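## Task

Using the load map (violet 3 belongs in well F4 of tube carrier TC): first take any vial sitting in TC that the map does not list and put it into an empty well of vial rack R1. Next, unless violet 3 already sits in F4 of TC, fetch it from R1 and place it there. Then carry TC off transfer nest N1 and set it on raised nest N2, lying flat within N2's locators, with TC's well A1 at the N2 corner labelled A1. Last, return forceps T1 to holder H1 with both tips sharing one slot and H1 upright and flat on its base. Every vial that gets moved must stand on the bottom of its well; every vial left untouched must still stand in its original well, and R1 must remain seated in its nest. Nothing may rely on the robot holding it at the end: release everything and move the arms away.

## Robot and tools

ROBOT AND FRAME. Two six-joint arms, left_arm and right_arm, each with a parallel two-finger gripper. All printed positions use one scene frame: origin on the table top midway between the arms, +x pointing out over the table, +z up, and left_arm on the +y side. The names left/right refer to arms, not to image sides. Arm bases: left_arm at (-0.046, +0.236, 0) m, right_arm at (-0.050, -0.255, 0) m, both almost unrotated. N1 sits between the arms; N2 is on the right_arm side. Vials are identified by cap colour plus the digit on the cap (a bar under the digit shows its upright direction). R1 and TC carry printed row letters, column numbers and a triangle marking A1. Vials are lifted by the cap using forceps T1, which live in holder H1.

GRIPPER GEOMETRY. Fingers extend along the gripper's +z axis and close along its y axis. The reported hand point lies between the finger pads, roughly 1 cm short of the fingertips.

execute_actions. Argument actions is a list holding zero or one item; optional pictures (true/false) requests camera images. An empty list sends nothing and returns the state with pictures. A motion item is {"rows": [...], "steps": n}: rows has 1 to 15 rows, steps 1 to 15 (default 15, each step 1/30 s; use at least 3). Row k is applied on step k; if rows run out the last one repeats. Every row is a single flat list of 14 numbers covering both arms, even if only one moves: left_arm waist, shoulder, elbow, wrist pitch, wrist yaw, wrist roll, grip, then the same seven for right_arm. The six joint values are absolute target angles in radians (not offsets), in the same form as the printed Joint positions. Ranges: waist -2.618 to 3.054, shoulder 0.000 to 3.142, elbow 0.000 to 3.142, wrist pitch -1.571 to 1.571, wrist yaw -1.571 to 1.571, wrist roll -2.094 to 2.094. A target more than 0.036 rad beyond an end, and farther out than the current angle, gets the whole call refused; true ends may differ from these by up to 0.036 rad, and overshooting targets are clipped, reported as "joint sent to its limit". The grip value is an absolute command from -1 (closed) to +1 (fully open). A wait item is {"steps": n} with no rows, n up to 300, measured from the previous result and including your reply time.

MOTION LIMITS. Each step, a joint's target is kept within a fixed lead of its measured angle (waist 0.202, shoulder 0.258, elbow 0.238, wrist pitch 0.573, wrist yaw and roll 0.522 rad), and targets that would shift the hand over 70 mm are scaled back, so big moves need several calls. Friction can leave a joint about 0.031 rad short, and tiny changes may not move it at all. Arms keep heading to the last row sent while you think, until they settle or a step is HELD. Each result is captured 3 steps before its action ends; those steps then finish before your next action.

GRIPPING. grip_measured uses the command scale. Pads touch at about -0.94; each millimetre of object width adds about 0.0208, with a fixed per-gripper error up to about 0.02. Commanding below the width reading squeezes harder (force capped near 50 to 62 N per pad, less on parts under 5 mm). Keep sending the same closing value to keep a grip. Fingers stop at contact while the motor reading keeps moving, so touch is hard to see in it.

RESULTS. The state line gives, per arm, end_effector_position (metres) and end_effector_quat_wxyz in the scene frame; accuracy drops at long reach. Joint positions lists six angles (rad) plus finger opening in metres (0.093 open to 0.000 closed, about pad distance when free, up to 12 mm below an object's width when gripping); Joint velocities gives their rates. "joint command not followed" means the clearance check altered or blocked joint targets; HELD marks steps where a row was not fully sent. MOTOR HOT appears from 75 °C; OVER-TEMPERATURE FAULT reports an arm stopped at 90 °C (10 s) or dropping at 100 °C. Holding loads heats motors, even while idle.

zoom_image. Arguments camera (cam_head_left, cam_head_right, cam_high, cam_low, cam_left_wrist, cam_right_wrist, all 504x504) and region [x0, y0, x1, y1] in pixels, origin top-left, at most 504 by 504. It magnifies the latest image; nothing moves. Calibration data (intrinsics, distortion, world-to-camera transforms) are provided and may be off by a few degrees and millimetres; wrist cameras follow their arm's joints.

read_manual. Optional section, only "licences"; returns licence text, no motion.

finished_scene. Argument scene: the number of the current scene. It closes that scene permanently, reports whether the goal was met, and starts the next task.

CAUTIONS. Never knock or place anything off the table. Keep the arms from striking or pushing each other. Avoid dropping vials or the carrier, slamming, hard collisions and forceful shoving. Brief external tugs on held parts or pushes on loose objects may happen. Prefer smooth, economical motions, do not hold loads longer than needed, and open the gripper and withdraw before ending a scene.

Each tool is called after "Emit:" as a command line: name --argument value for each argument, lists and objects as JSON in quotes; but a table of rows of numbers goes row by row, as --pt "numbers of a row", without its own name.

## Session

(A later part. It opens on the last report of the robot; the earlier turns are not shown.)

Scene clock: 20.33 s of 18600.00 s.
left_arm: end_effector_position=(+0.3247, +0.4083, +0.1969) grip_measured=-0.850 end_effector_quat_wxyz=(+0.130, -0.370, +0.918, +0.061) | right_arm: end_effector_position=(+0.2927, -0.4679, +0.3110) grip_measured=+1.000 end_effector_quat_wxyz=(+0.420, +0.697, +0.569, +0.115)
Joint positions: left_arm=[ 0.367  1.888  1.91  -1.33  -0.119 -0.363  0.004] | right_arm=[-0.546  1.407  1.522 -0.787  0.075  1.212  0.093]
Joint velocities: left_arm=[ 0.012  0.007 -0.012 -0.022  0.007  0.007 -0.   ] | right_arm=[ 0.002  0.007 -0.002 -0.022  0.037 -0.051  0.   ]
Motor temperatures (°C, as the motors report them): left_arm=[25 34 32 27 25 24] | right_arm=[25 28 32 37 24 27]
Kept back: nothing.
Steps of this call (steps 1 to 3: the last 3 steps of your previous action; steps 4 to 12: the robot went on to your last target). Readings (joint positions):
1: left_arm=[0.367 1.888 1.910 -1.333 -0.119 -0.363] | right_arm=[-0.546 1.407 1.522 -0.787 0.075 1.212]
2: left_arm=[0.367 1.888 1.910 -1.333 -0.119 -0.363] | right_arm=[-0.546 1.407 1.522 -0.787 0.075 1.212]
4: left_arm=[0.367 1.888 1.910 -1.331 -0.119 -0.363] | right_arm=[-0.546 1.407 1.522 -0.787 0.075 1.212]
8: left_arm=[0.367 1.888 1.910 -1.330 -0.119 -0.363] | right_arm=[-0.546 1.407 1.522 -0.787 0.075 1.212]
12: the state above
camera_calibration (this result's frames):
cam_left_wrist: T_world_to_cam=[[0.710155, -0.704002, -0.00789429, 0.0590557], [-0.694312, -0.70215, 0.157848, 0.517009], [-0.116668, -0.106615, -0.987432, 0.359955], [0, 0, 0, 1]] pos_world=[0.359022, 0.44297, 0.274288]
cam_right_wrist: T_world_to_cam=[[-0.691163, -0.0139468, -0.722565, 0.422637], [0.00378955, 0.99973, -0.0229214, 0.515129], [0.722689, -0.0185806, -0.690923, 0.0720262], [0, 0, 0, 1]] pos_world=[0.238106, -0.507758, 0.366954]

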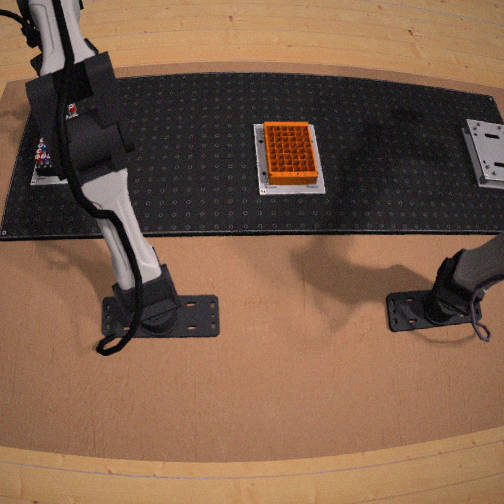

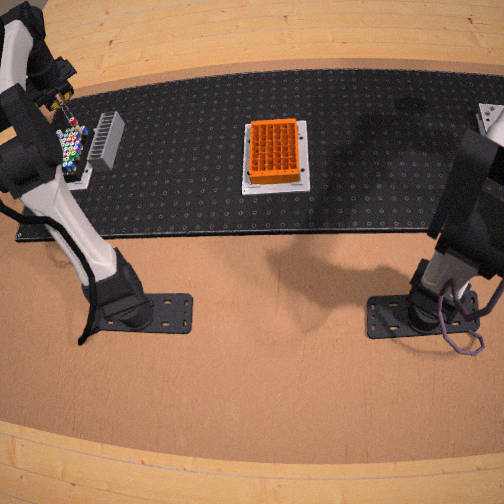

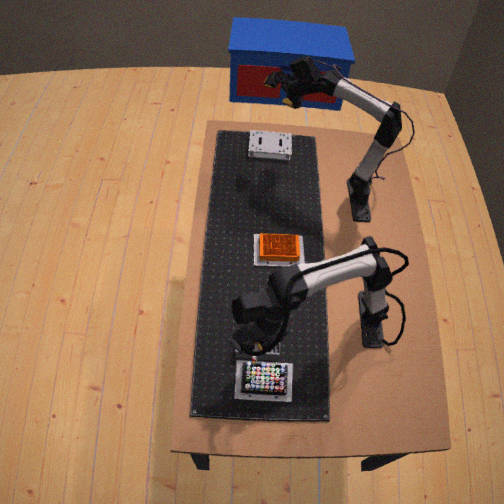

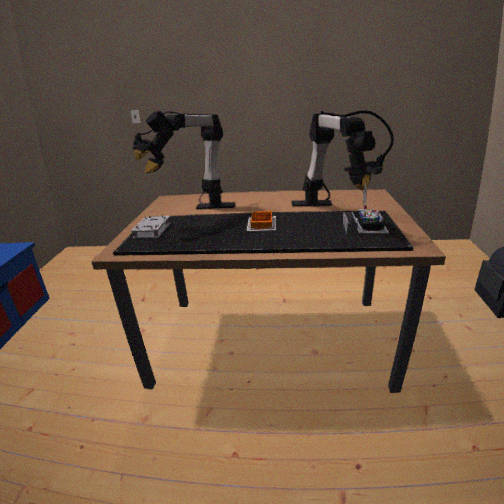

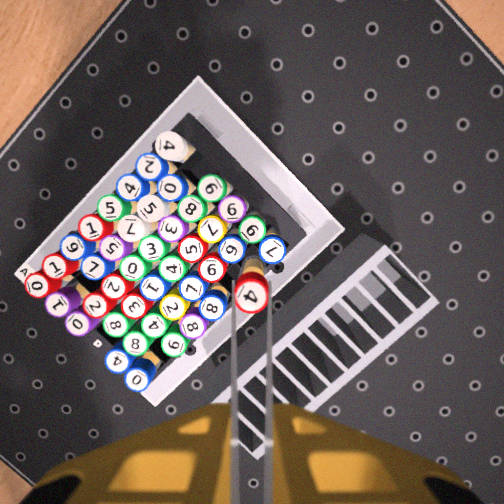

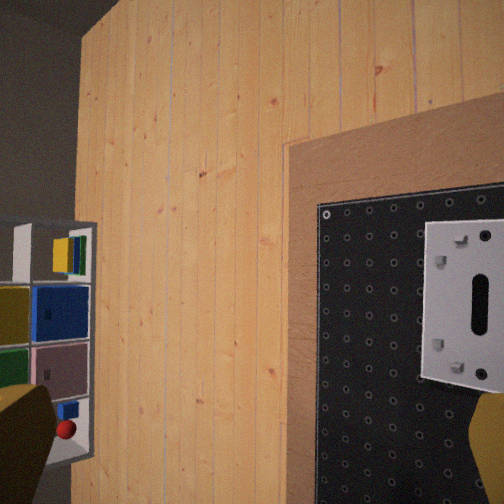

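Emit:
execute_actions --actions '[{"rows":[[0.365,1.89,1.895,-1.295,-0.128,-0.367,-0.86,-0.546,1.407,1.522,-0.787,0.075,1.212,1],[0.365,1.89,1.885,-1.285,-0.128,-0.367,-0.86,-0.546,1.407,1.522,-0.787,0.075,1.212,1],[0.365,1.89,1.875,-1.275,-0.128,-0.367,-0.86,-0.546,1.407,1.522,-0.787,0.075,1.212,1],[0.365,1.89,1.865,-1.268,-0.128,-0.367,-0.86,-0.546,1.407,1.522,-0.787,0.075,1.212,1],[0.365,1.89,1.857,-1.263,-0.128,-0.367,-0.86,-0.546,1.407,1.522,-0.787,0.075,1.212,1],[0.365,1.89,1.85,-1.263,-0.128,-0.367,-0.86,-0.546,1.407,1.522,-0.787,0.075,1.212,1]],"steps":15}]'

Emit:
execute_actions --actions '[{"steps":12}]' --pictures true

Emit:
zoom_image --camera "cam_left_wrist" --region '[170, 190, 338, 358]'

Emit:
zoom_image --camera "cam_head_right" --region '[50, 100, 110, 160]'

Scene clock: 20.97 s of 18600.00 s.
left_arm: end_effector_position=(+0.3340, +0.4146, +0.1916) grip_measured=-0.850 end_effector_quat_wxyz=(+0.149, -0.370, +0.914, +0.067) | right_arm: end_effector_position=(+0.2927, -0.4679, +0.3110) grip_measured=+1.000 end_effector_quat_wxyz=(+0.420, +0.697, +0.569, +0.115)
Joint positions: left_arm=[ 0.367  1.888  1.877 -1.257 -0.133 -0.363  0.004] | right_arm=[-0.546  1.407  1.522 -0.787  0.075  1.212  0.093]
Joint velocities: left_arm=[-0.027  0.002 -0.037  0.022  0.007  0.007 -0.001] | right_arm=[-0.002  0.012 -0.002 -0.022  0.037  0.037  0.   ]
Motor temperatures (°C, as the motors report them): left_arm=[25 34 32 27 25 24] | right_arm=[25 28 32 37 24 27]
Steps of this call (steps 1 to 7: the robot went on to your last target; steps 8 to 19: the first 12 steps of this action). Readings (joint positions):
8: left_arm=[0.367 1.888 1.910 -1.329 -0.119 -0.363] | right_arm=[-0.546 1.407 1.522 -0.787 0.075 1.212]
9: left_arm=[0.367 1.888 1.908 -1.325 -0.119 -0.363] | right_arm=[-0.546 1.407 1.522 -0.787 0.075 1.212]
11: left_arm=[0.367 1.888 1.900 -1.312 -0.122 -0.363] | right_arm=[-0.546 1.407 1.522 -0.787 0.075 1.212]
15: left_arm=[0.367 1.888 1.883 -1.274 -0.130 -0.363] | right_arm=[-0.546 1.407 1.522 -0.787 0.075 1.212]
19: the state above

Scene clock: 21.37 s of 18600.00 s.
left_arm: end_effector_position=(+0.3346, +0.4150, +0.1912) grip_measured=-0.850 end_effector_quat_wxyz=(+0.151, -0.371, +0.914, +0.068) | right_arm: end_effector_position=(+0.2927, -0.4679, +0.3110) grip_measured=+1.000 end_effector_quat_wxyz=(+0.420, +0.697, +0.569, +0.115)
Joint positions: left_arm=[ 0.367  1.888  1.874 -1.252 -0.134 -0.363  0.004] | right_arm=[-0.546  1.407  1.522 -0.787  0.075  1.212  0.093]
Joint velocities: left_arm=[-0.017 -0.007 -0.007 -0.007  0.051  0.051 -0.   ] | right_arm=[-0.002  0.012 -0.007  0.007 -0.037  0.007  0.   ]
Motor temperatures (°C, as the motors report them): left_arm=[25 35 32 27 25 24] | right_arm=[25 28 32 37 24 27]
Kept back: nothing.
Steps of this call (steps 1 to 3: the last 3 steps of your previous action; steps 4 to 12: the robot went on to your last target). Readings (joint positions):
1: left_arm=[0.367 1.888 1.876 -1.256 -0.133 -0.363] | right_arm=[-0.546 1.407 1.522 -0.787 0.075 1.212]
2: left_arm=[0.367 1.888 1.876 -1.255 -0.133 -0.363] | right_arm=[-0.546 1.407 1.522 -0.787 0.075 1.212]
4: left_arm=[0.367 1.888 1.875 -1.254 -0.134 -0.363] | right_arm=[-0.546 1.407 1.522 -0.787 0.075 1.212]
8: left_arm=[0.367 1.888 1.875 -1.253 -0.134 -0.363] | right_arm=[-0.546 1.407 1.522 -0.787 0.075 1.212]
12: the state above
camera_calibration (this result's frames):
cam_left_wrist: T_world_to_cam=[[0.713292, -0.700852, -0.00463535, 0.0537217], [-0.695878, -0.708987, 0.114419, 0.541178], [-0.0834773, -0.0783887, -0.993422, 0.334563], [0, 0, 0, 1]] pos_world=[0.366203, 0.447565, 0.27069]
cam_right_wrist: T_world_to_cam=[[-0.691163, -0.0139468, -0.722565, 0.422637], [0.00378955, 0.99973, -0.0229214, 0.515129], [0.722689, -0.0185806, -0.690923, 0.0720262], [0, 0, 0, 1]] pos_world=[0.238106, -0.507758, 0.366954]

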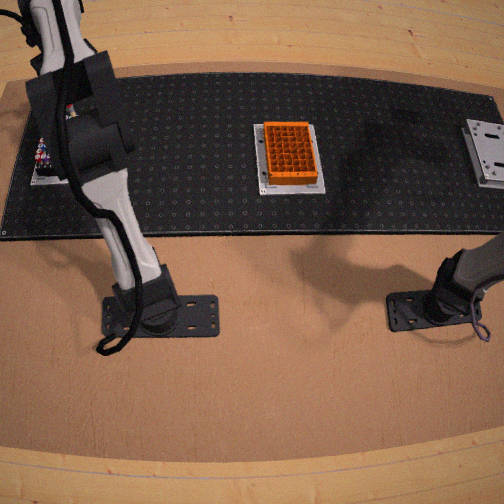

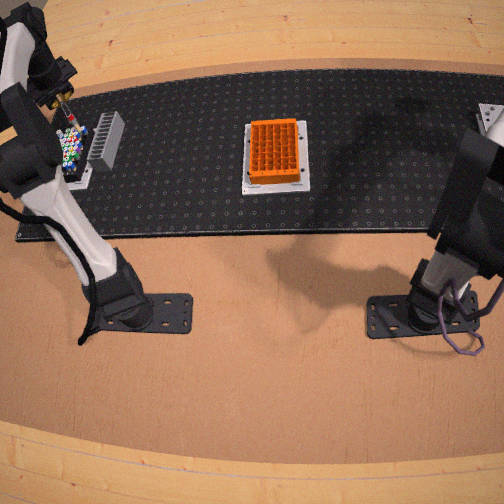

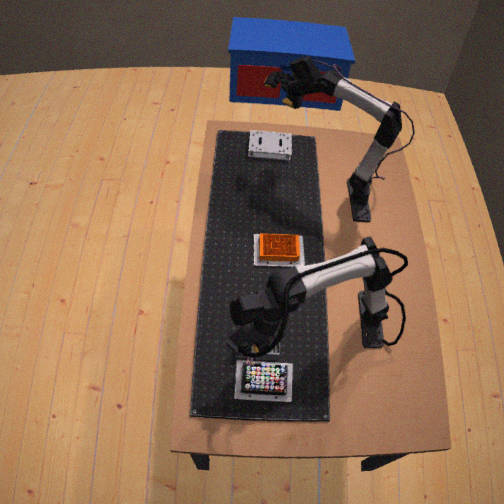

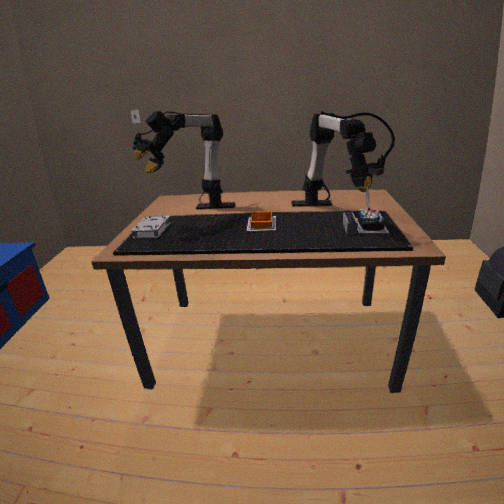

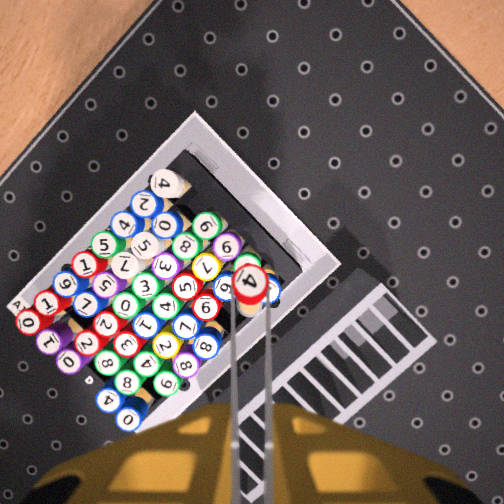

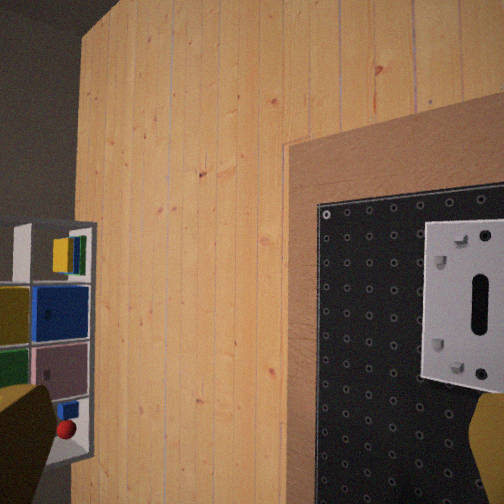

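Region (170, 190, 338, 358) of cam_left_wrist's 504x504 image, scaled by 3.000, with more detail than that image has.

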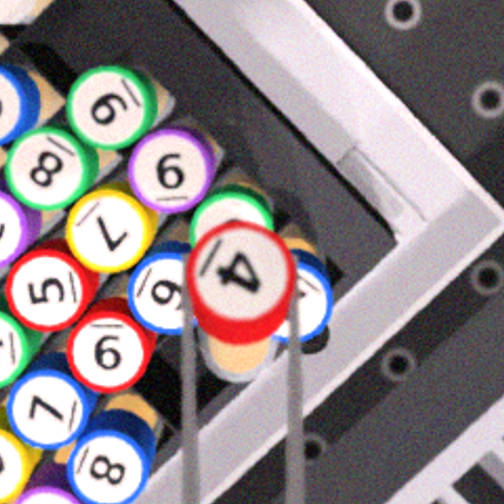

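Region (50, 100, 110, 160) of cam_head_right's 504x504 image, scaled by 8.400, with more detail than that image has.

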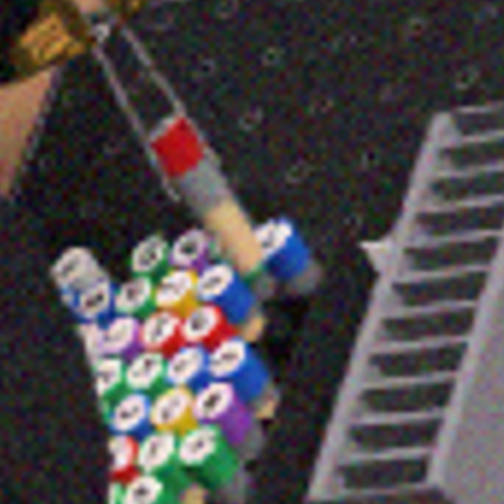

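Emit:
execute_actions --actions '[{"rows":[[0.365,1.89,1.875,-1.285,-0.12,-0.367,-0.86,-0.546,1.407,1.522,-0.787,0.075,1.212,1]],"steps":15}]'

Emit:
execute_actions --actions '[{"steps":8}]' --pictures true

Emit:
zoom_image --camera "cam_left_wrist" --region '[170, 190, 338, 358]'

Emit:
zoom_image --camera "cam_head_right" --region '[50, 100, 110, 160]'

Scene clock: 22.00 s of 18600.00 s.
left_arm: end_effector_position=(+0.3346, +0.4150, +0.1912) grip_measured=-0.850 end_effector_quat_wxyz=(+0.151, -0.371, +0.914, +0.068) | right_arm: end_effector_position=(+0.2927, -0.4679, +0.3110) grip_measured=+1.000 end_effector_quat_wxyz=(+0.420, +0.697, +0.569, +0.115)
Joint positions: left_arm=[ 0.367  1.888  1.874 -1.252 -0.134 -0.363  0.004] | right_arm=[-0.546  1.407  1.522 -0.787  0.075  1.212  0.093]
Joint velocities: left_arm=[ 0.007 -0.017 -0.002  0.022 -0.037 -0.007  0.   ] | right_arm=[-0.017  0.002  0.007 -0.066  0.095  0.051  0.   ]
Motor temperatures (°C, as the motors report them): left_arm=[25 35 32 27 25 24] | right_arm=[25 28 32 37 24 27]
Steps of this call (steps 1 to 7: the robot went on to your last target; steps 8 to 19: the first 12 steps of this action). Readings (joint positions):
8: left_arm=[0.367 1.888 1.874 -1.252 -0.134 -0.363] | right_arm=[-0.546 1.407 1.522 -0.787 0.075 1.212]
9: left_arm=[0.367 1.888 1.874 -1.252 -0.134 -0.363] | right_arm=[-0.546 1.407 1.522 -0.787 0.075 1.212]
11: left_arm=[0.367 1.888 1.874 -1.252 -0.134 -0.363] | right_arm=[-0.546 1.407 1.522 -0.787 0.075 1.212]
15: left_arm=[0.367 1.888 1.874 -1.252 -0.134 -0.363] | right_arm=[-0.546 1.407 1.522 -0.787 0.075 1.212]
19: the state above

Scene clock: 22.27 s of 18600.00 s.
left_arm: end_effector_position=(+0.3346, +0.4150, +0.1912) grip_measured=-0.850 end_effector_quat_wxyz=(+0.151, -0.371, +0.914, +0.068) | right_arm: end_effector_position=(+0.2927, -0.4679, +0.3110) grip_measured=+1.000 end_effector_quat_wxyz=(+0.420, +0.697, +0.569, +0.115)
Joint positions: left_arm=[ 0.367  1.888  1.874 -1.252 -0.134 -0.363  0.004] | right_arm=[-0.546  1.407  1.522 -0.787  0.075  1.212  0.093]
Joint velocities: left_arm=[-0.007 -0.017  0.007  0.007 -0.022  0.051 -0.   ] | right_arm=[ 0.007 -0.002  0.002 -0.081  0.007  0.007  0.   ]
Motor temperatures (°C, as the motors report them): left_arm=[25 35 32 27 25 24] | right_arm=[25 28 32 37 24 27]
Kept back: nothing.
Steps of this call (steps 1 to 3: the last 3 steps of your previous action; steps 4 to 8: the robot went on to your last target). Readings (joint positions):
1: left_arm=[0.367 1.888 1.874 -1.252 -0.134 -0.363] | right_arm=[-0.546 1.407 1.522 -0.787 0.075 1.212]
2: left_arm=[0.367 1.888 1.874 -1.252 -0.134 -0.363] | right_arm=[-0.546 1.407 1.522 -0.787 0.075 1.212]
4: left_arm=[0.367 1.888 1.874 -1.252 -0.134 -0.363] | right_arm=[-0.546 1.407 1.522 -0.787 0.075 1.212]
8: the state above
camera_calibration (this result's frames):
cam_left_wrist: T_world_to_cam=[[0.713292, -0.700852, -0.00463535, 0.0537217], [-0.695878, -0.708987, 0.114419, 0.541178], [-0.0834773, -0.0783887, -0.993422, 0.334563], [0, 0, 0, 1]] pos_world=[0.366203, 0.447565, 0.27069]
cam_right_wrist: T_world_to_cam=[[-0.691163, -0.0139468, -0.722565, 0.422637], [0.00378955, 0.99973, -0.0229214, 0.515129], [0.722689, -0.0185806, -0.690923, 0.0720262], [0, 0, 0, 1]] pos_world=[0.238106, -0.507758, 0.366954]

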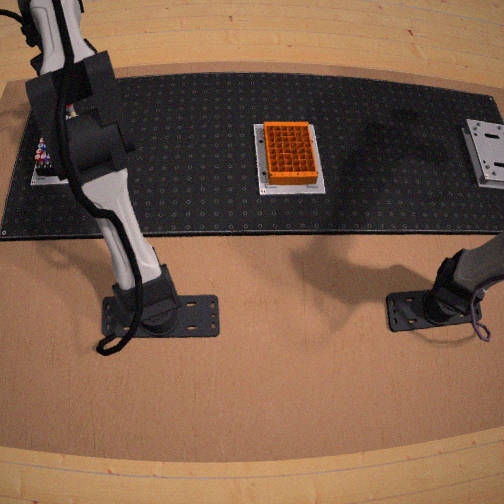

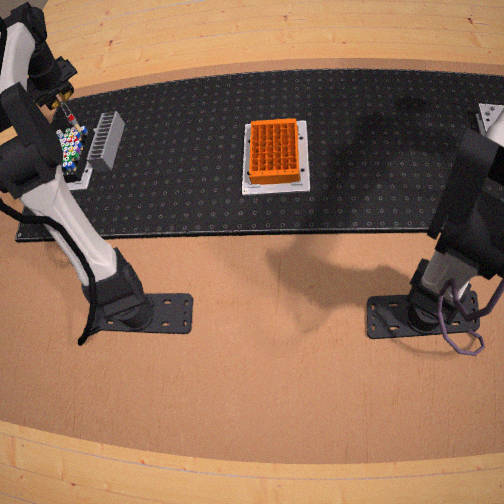

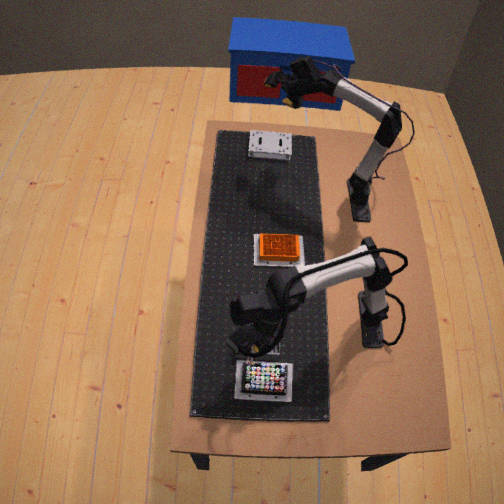

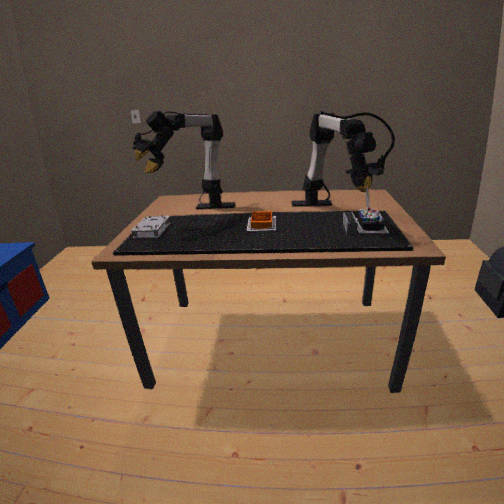

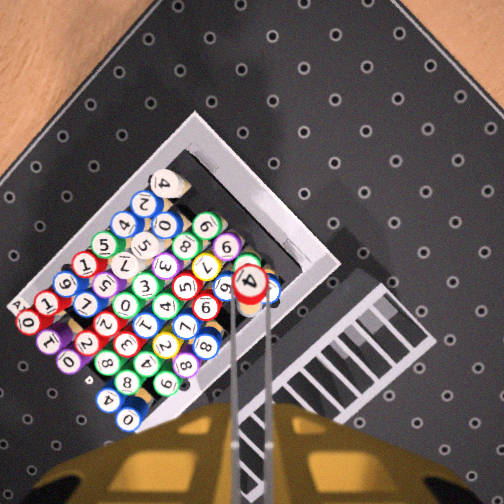

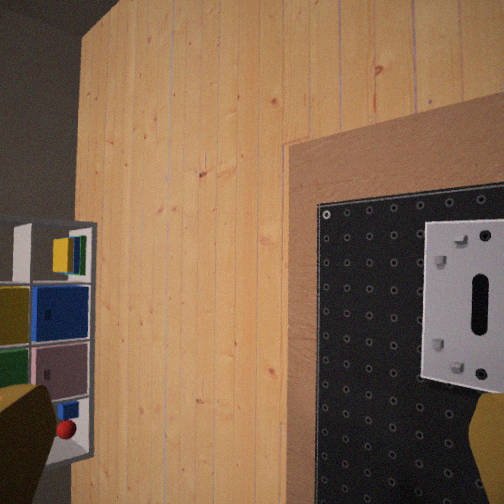

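Region (170, 190, 338, 358) of cam_left_wrist's 504x504 image, scaled by 3.000, with more detail than that image has.

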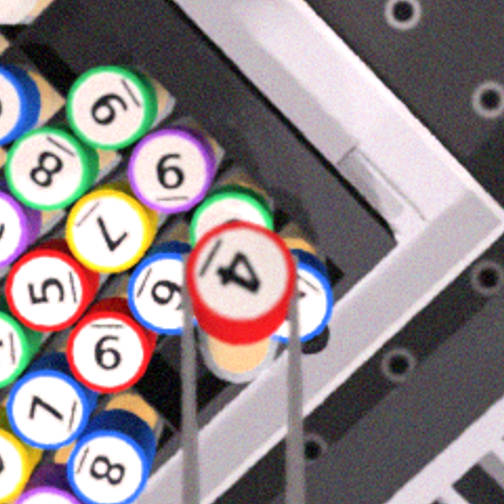

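Region (50, 100, 110, 160) of cam_head_right's 504x504 image, scaled by 8.400, with more detail than that image has.

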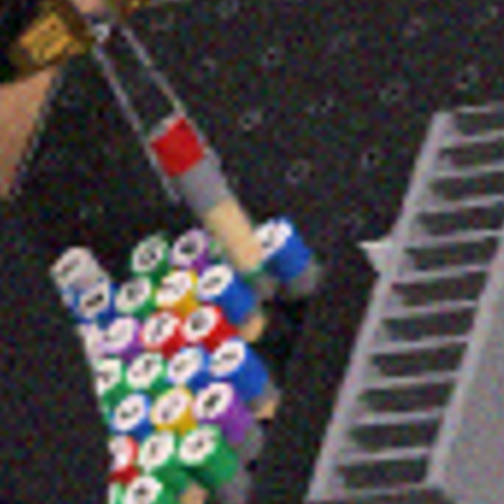

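Emit:
execute_actions --actions '[{"rows":[[0.365,1.89,1.90,-1.30,-0.115,-0.367,-0.86,-0.546,1.407,1.522,-0.787,0.075,1.212,1],[0.365,1.89,1.905,-1.305,-0.115,-0.367,-0.86,-0.546,1.407,1.522,-0.787,0.075,1.212,1],[0.365,1.89,1.91,-1.31,-0.115,-0.367,-0.86,-0.546,1.407,1.522,-0.787,0.075,1.212,1]],"steps":15}]'

Emit:
execute_actions --actions '[{"steps":8}]' --pictures true

Emit:
zoom_image --camera "cam_left_wrist" --region '[170, 190, 338, 358]'

Scene clock: 22.83 s of 18600.00 s.
left_arm: end_effector_position=(+0.3287, +0.4109, +0.1925) grip_measured=-0.850 end_effector_quat_wxyz=(+0.137, -0.370, +0.917, +0.063) | right_arm: end_effector_position=(+0.2927, -0.4679, +0.3110) grip_measured=+1.000 end_effector_quat_wxyz=(+0.420, +0.697, +0.569, +0.115)
Joint positions: left_arm=[ 0.367  1.888  1.888 -1.293 -0.124 -0.363  0.004] | right_arm=[-0.546  1.407  1.522 -0.787  0.075  1.212  0.093]
Joint velocities: left_arm=[ 0.002  0.017  0.017 -0.037 -0.066 -0.022 -0.   ] | right_arm=[ 0.002 -0.007  0.002 -0.007 -0.051  0.11   0.   ]
Motor temperatures (°C, as the motors report them): left_arm=[25 35 32 27 25 24] | right_arm=[25 28 32 37 24 27]
Steps of this call (steps 1 to 5: the robot went on to your last target; steps 6 to 17: the first 12 steps of this action). Readings (joint positions):
6: left_arm=[0.367 1.888 1.877 -1.254 -0.134 -0.363] | right_arm=[-0.546 1.407 1.522 -0.787 0.075 1.212]
7: left_arm=[0.367 1.888 1.880 -1.257 -0.134 -0.363] | right_arm=[-0.546 1.407 1.522 -0.787 0.075 1.212]
9: left_arm=[0.367 1.888 1.886 -1.270 -0.130 -0.363] | right_arm=[-0.546 1.407 1.522 -0.787 0.075 1.212]
13: left_arm=[0.367 1.888 1.888 -1.286 -0.126 -0.363] | right_arm=[-0.546 1.407 1.522 -0.787 0.075 1.212]
17: the state above

Scene clock: 23.10 s of 18600.00 s.
left_arm: end_effector_position=(+0.3282, +0.4105, +0.1923) grip_measured=-0.850 end_effector_quat_wxyz=(+0.136, -0.370, +0.917, +0.063) | right_arm: end_effector_position=(+0.2927, -0.4679, +0.3110) grip_measured=+1.000 end_effector_quat_wxyz=(+0.420, +0.697, +0.569, +0.115)
Joint positions: left_arm=[ 0.367  1.888  1.888 -1.296 -0.123 -0.363  0.004] | right_arm=[-0.546  1.407  1.522 -0.787  0.075  1.212  0.093]
Joint velocities: left_arm=[ 0.002 -0.027 -0.007  0.037 -0.066 -0.007 -0.   ] | right_arm=[-0.017 -0.017  0.002  0.037  0.007 -0.066  0.   ]
Motor temperatures (°C, as the motors report them): left_arm=[25 35 32 27 25 24] | right_arm=[25 28 32 37 24 27]
Kept back: nothing.
Steps of this call (steps 1 to 3: the last 3 steps of your previous action; steps 4 to 8: the robot went on to your last target). Readings (joint positions):
1: left_arm=[0.367 1.888 1.888 -1.294 -0.124 -0.363] | right_arm=[-0.546 1.407 1.522 -0.787 0.075 1.212]
2: left_arm=[0.367 1.888 1.888 -1.295 -0.124 -0.363] | right_arm=[-0.546 1.407 1.522 -0.787 0.075 1.212]
4: left_arm=[0.367 1.888 1.888 -1.296 -0.124 -0.363] | right_arm=[-0.546 1.407 1.522 -0.787 0.075 1.212]
8: the state above
camera_calibration (this result's frames):
cam_left_wrist: T_world_to_cam=[[0.711007, -0.703148, -0.00712218, 0.0573077], [-0.694905, -0.70415, 0.145876, 0.52498], [-0.107588, -0.0987697, -0.989277, 0.350213], [0, 0, 0, 1]] pos_world=[0.361744, 0.444551, 0.270284]
cam_right_wrist: T_world_to_cam=[[-0.691163, -0.0139468, -0.722565, 0.422637], [0.00378955, 0.99973, -0.0229214, 0.515129], [0.722689, -0.0185806, -0.690923, 0.0720262], [0, 0, 0, 1]] pos_world=[0.238106, -0.507758, 0.366954]

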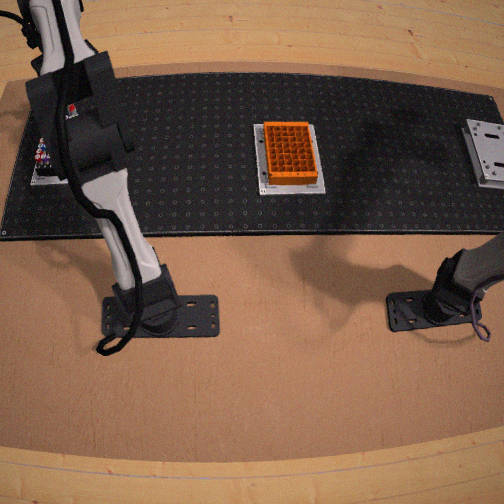

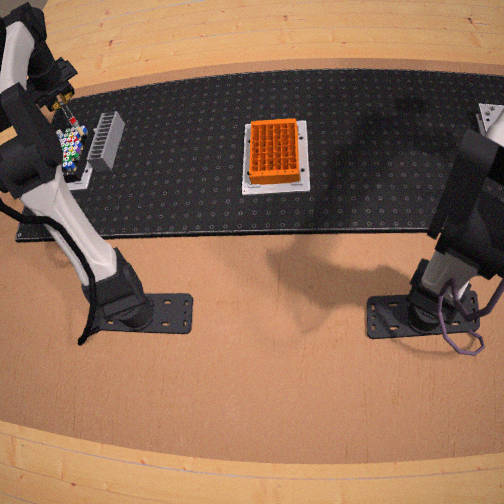

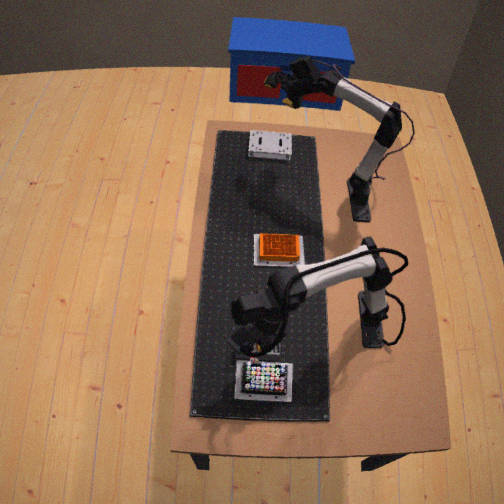

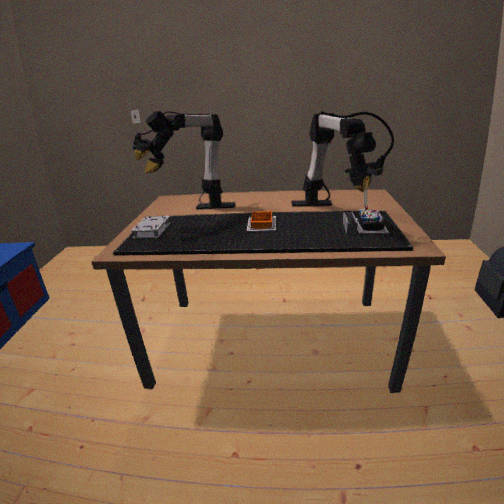

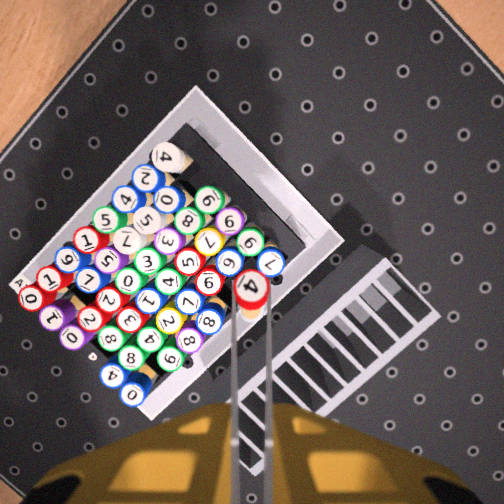

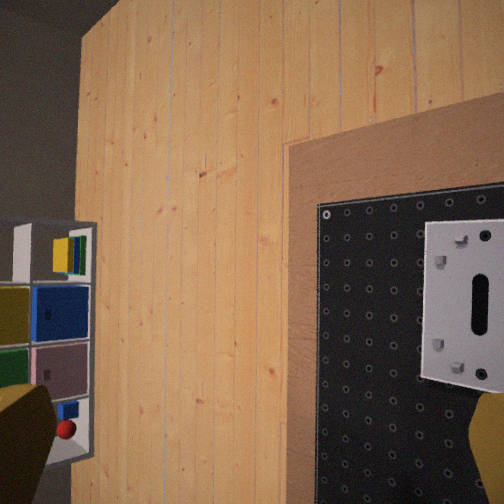

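Region (170, 190, 338, 358) of cam_left_wrist's 504x504 image, scaled by 3.000, with more detail than that image has.

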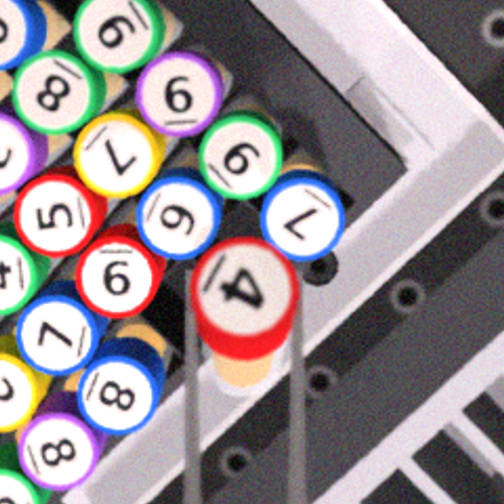

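Emit:
execute_actions --actions '[{"rows":[[0.365,1.80,1.89,-1.25,-0.12,-0.367,-0.86,-0.546,1.407,1.522,-0.787,0.075,1.212,1]],"steps":10}]'

Emit:
execute_actions --actions '[{"rows":[[0.36,1.77,1.85,-1.2,-0.13,-0.367,-0.86,-0.546,1.407,1.522,-0.787,0.075,1.212,1],[0.35,1.74,1.80,-1.15,-0.14,-0.367,-0.86,-0.546,1.407,1.522,-0.787,0.075,1.212,1],[0.34,1.71,1.75,-1.1,-0.15,-0.367,-0.86,-0.546,1.407,1.522,-0.787,0.075,1.212,1],[0.33,1.68,1.70,-1.05,-0.16,-0.367,-0.86,-0.546,1.407,1.522,-0.787,0.075,1.212,1],[0.32,1.65,1.65,-1.0,-0.17,-0.367,-0.86,-0.546,1.407,1.522,-0.787,0.075,1.212,1],[0.31,1.62,1.60,-0.95,-0.18,-0.367,-0.86,-0.546,1.407,1.522,-0.787,0.075,1.212,1],[0.30,1.59,1.55,-0.9,-0.19,-0.367,-0.86,-0.546,1.407,1.522,-0.787,0.075,1.212,1],[0.29,1.56,1.50,-0.85,-0.20,-0.367,-0.86,-0.546,1.407,1.522,-0.787,0.075,1.212,1],[0.28,1.53,1.45,-0.8,-0.21,-0.367,-0.86,-0.546,1.407,1.522,-0.787,0.075,1.212,1],[0.27,1.50,1.40,-0.76,-0.22,-0.367,-0.86,-0.546,1.407,1.522,-0.787,0.075,1.212,1],[0.26,1.47,1.35,-0.72,-0.23,-0.367,-0.86,-0.546,1.407,1.522,-0.787,0.075,1.212,1],[0.255,1.44,1.31,-0.69,-0.24,-0.367,-0.86,-0.546,1.407,1.522,-0.787,0.075,1.212,1],[0.255,1.41,1.27,-0.685,-0.25,-0.367,-0.86,-0.546,1.407,1.522,-0.787,0.075,1.212,1],[0.255,1.38,1.23,-0.685,-0.26,-0.367,-0.86,-0.546,1.407,1.522,-0.787,0.075,1.212,1],[0.255,1.35,1.195,-0.685,-0.26,-0.367,-0.86,-0.546,1.407,1.522,-0.787,0.075,1.212,1]],"steps":15}]'

Emit:
execute_actions --actions '[{"steps":20}]' --pictures true

Emit:
zoom_image --camera "cam_left_wrist" --region '[130, 170, 380, 420]'

Emit:
zoom_image --camera "cam_low" --region '[330, 170, 400, 240]'

Emit:
zoom_image --camera "cam_head_right" --region '[40, 90, 110, 160]'

Scene clock: 23.93 s of 18600.00 s.
left_arm: end_effector_position=(+0.3261, +0.4096, +0.2206) grip_measured=-0.850 end_effector_quat_wxyz=(+0.179, -0.370, +0.910, +0.063) | right_arm: end_effector_position=(+0.2927, -0.4679, +0.3110) grip_measured=+1.000 end_effector_quat_wxyz=(+0.420, +0.697, +0.569, +0.115)
Joint positions: left_arm=[ 0.367  1.818  1.887 -1.277 -0.123 -0.363  0.004] | right_arm=[-0.546  1.407  1.522 -0.787  0.075  1.212  0.093]
Joint velocities: left_arm=[-0.007 -0.193  0.007  0.022  0.022 -0.007 -0.001] | right_arm=[ 0.002 -0.002 -0.007 -0.007 -0.11   0.022  0.   ]
Motor temperatures (°C, as the motors report them): left_arm=[25 35 32 27 25 24] | right_arm=[25 28 32 37 24 27]
Steps of this call (steps 1 to 15: the robot went on to your last target; steps 16 to 18: nothing new was sent; steps 19 to 25: the first 7 steps of this action). Readings (joint positions):
19: left_arm=[0.367 1.883 1.888 -1.294 -0.123 -0.363] | right_arm=[-0.546 1.407 1.522 -0.787 0.075 1.212]
20: left_arm=[0.367 1.876 1.887 -1.291 -0.123 -0.363] | right_arm=[-0.546 1.407 1.522 -0.787 0.075 1.212]
22: left_arm=[0.367 1.850 1.887 -1.284 -0.123 -0.363] | right_arm=[-0.546 1.407 1.522 -0.787 0.075 1.212]
25: the state above

Scene clock: 24.43 s of 18600.00 s.
left_arm: end_effector_position=(+0.3132, +0.3794, +0.2073) grip_measured=-0.850 end_effector_quat_wxyz=(+0.285, -0.335, +0.894, +0.082) | right_arm: end_effector_position=(+0.2927, -0.4679, +0.3110) grip_measured=+1.000 end_effector_quat_wxyz=(+0.420, +0.697, +0.569, +0.115)
Joint positions: left_arm=[ 0.278  1.515  1.399 -0.879 -0.191 -0.363  0.004] | right_arm=[-0.546  1.407  1.522 -0.787  0.075  1.212  0.093]
Joint velocities: left_arm=[-0.271 -0.877 -1.365  1.209 -0.227  0.007  0.001] | right_arm=[-0.002 -0.007 -0.012  0.081 -0.037  0.037  0.   ]
Motor temperatures (°C, as the motors report them): left_arm=[25 35 32 27 25 24] | right_arm=[25 28 32 37 24 27]
Steps of this call (steps 1 to 3: the last 3 steps of your previous action; steps 4 to 15: the first 12 steps of this action). Readings (joint positions):
4: left_arm=[0.367 1.811 1.882 -1.267 -0.123 -0.363] | right_arm=[-0.546 1.407 1.522 -0.787 0.075 1.212]
5: left_arm=[0.367 1.802 1.863 -1.246 -0.124 -0.363] | right_arm=[-0.546 1.407 1.522 -0.787 0.075 1.212]
7: left_arm=[0.362 1.762 1.788 -1.187 -0.133 -0.363] | right_arm=[-0.546 1.407 1.522 -0.787 0.075 1.212]
11: left_arm=[0.323 1.641 1.593 -1.046 -0.159 -0.363] | right_arm=[-0.546 1.407 1.522 -0.787 0.075 1.212]
15: the state above

Scene clock: 25.10 s of 18600.00 s.
left_arm: end_effector_position=(+0.2980, +0.3791, +0.2089) grip_measured=-0.850 end_effector_quat_wxyz=(+0.341, -0.336, +0.872, +0.103) | right_arm: end_effector_position=(+0.2927, -0.4679, +0.3110) grip_measured=+1.000 end_effector_quat_wxyz=(+0.420, +0.697, +0.569, +0.115)
Joint positions: left_arm=[ 0.263  1.371  1.207 -0.714 -0.249 -0.363  0.004] | right_arm=[-0.546  1.407  1.522 -0.787  0.075  1.212  0.093]
Joint velocities: left_arm=[ 0.002 -0.007 -0.002 -0.022 -0.007  0.051  0.   ] | right_arm=[-0.002 -0.007 -0.017 -0.066  0.007  0.066  0.   ]
Motor temperatures (°C, as the motors report them): left_arm=[25 35 32 27 25 24] | right_arm=[25 28 32 37 24 27]
Kept back: nothing.
Steps of this call (steps 1 to 3: the last 3 steps of your previous action; steps 4 to 20: the robot went on to your last target). Readings (joint positions):
1: left_arm=[0.270 1.485 1.354 -0.845 -0.199 -0.363] | right_arm=[-0.546 1.407 1.522 -0.787 0.075 1.212]
2: left_arm=[0.265 1.456 1.312 -0.816 -0.207 -0.363] | right_arm=[-0.546 1.407 1.522 -0.787 0.075 1.212]
4: left_arm=[0.263 1.402 1.239 -0.781 -0.221 -0.363] | right_arm=[-0.546 1.407 1.522 -0.787 0.075 1.212]
8: left_arm=[0.263 1.371 1.207 -0.754 -0.239 -0.363] | right_arm=[-0.546 1.407 1.522 -0.787 0.075 1.212]
20: the state above
camera_calibration (this result's frames):
cam_left_wrist: T_world_to_cam=[[0.669136, -0.740295, 0.0649713, 0.0683399], [-0.700902, -0.657743, -0.275882, 0.551798], [0.246968, 0.139064, -0.958993, 0.158126], [0, 0, 0, 1]] pos_world=[0.301976, 0.391543, 0.299433]
cam_right_wrist: T_world_to_cam=[[-0.691163, -0.0139468, -0.722565, 0.422637], [0.00378955, 0.99973, -0.0229214, 0.515129], [0.722689, -0.0185806, -0.690923, 0.0720262], [0, 0, 0, 1]] pos_world=[0.238106, -0.507758, 0.366954]

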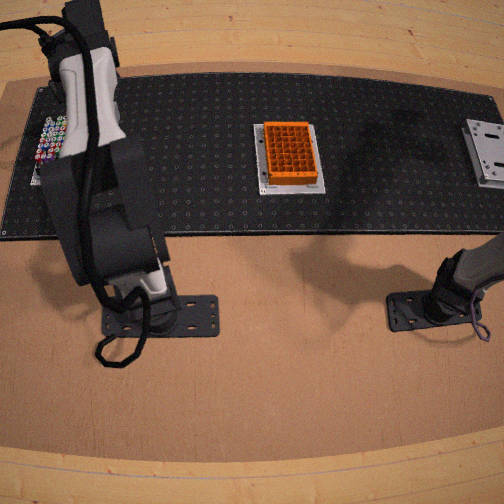

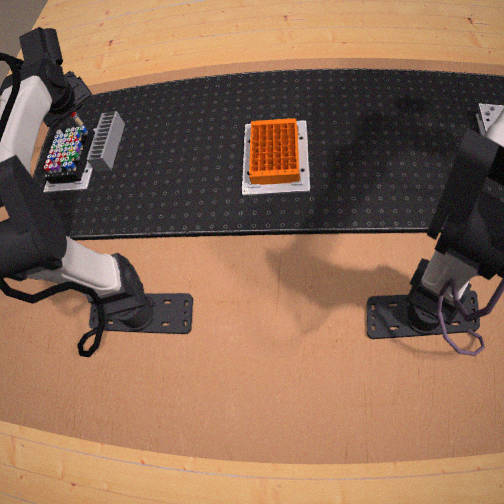

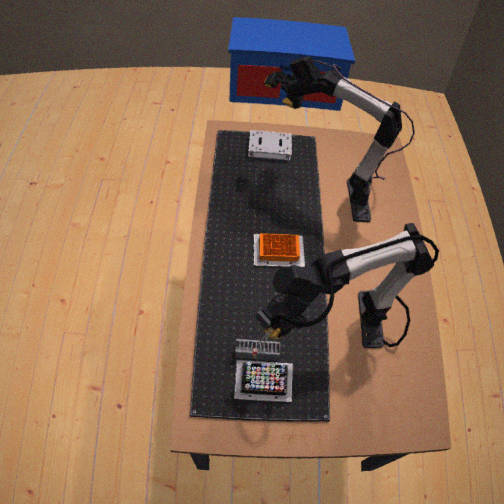

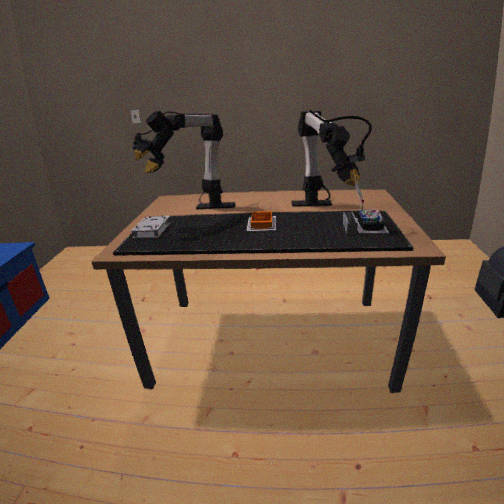

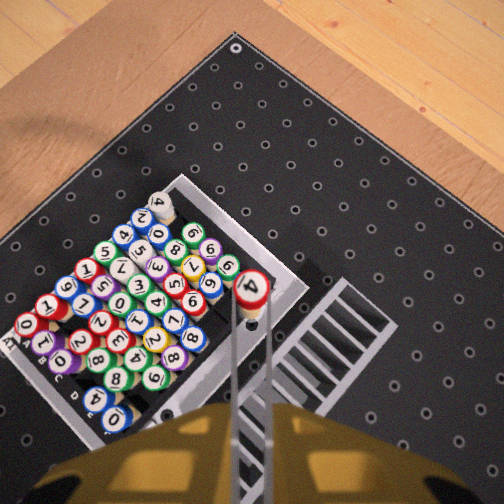

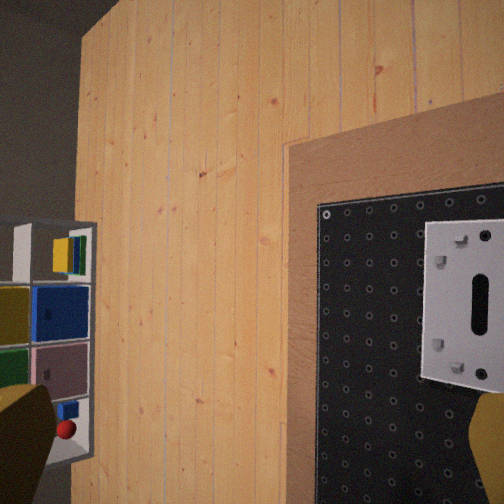

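Region (130, 170, 380, 420) of cam_left_wrist's 504x504 image, scaled by 2.016, with more detail than that image has.

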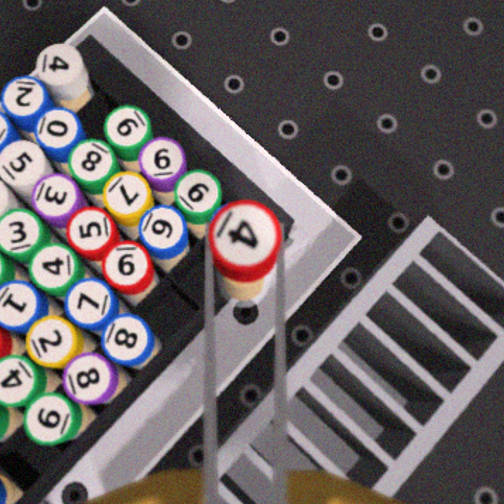

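Region (330, 170, 400, 240) of cam_low's 504x504 image, scaled by 7.200, with more detail than that image has.

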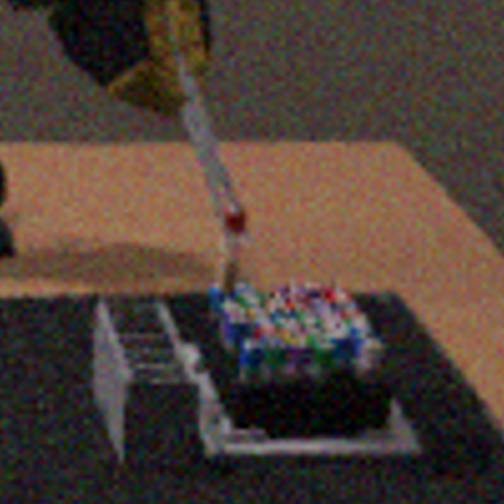

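Region (40, 90, 110, 160) of cam_head_right's 504x504 image, scaled by 7.200, with more detail than that image has.

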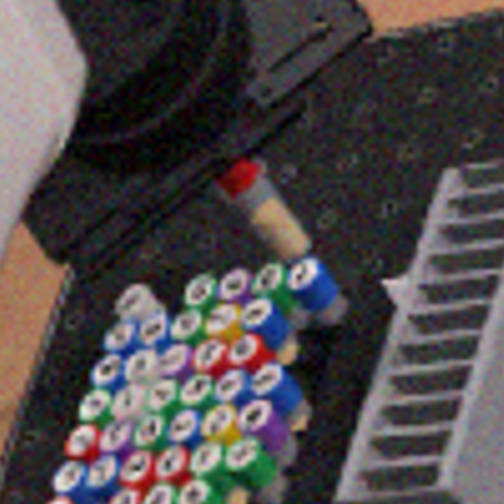

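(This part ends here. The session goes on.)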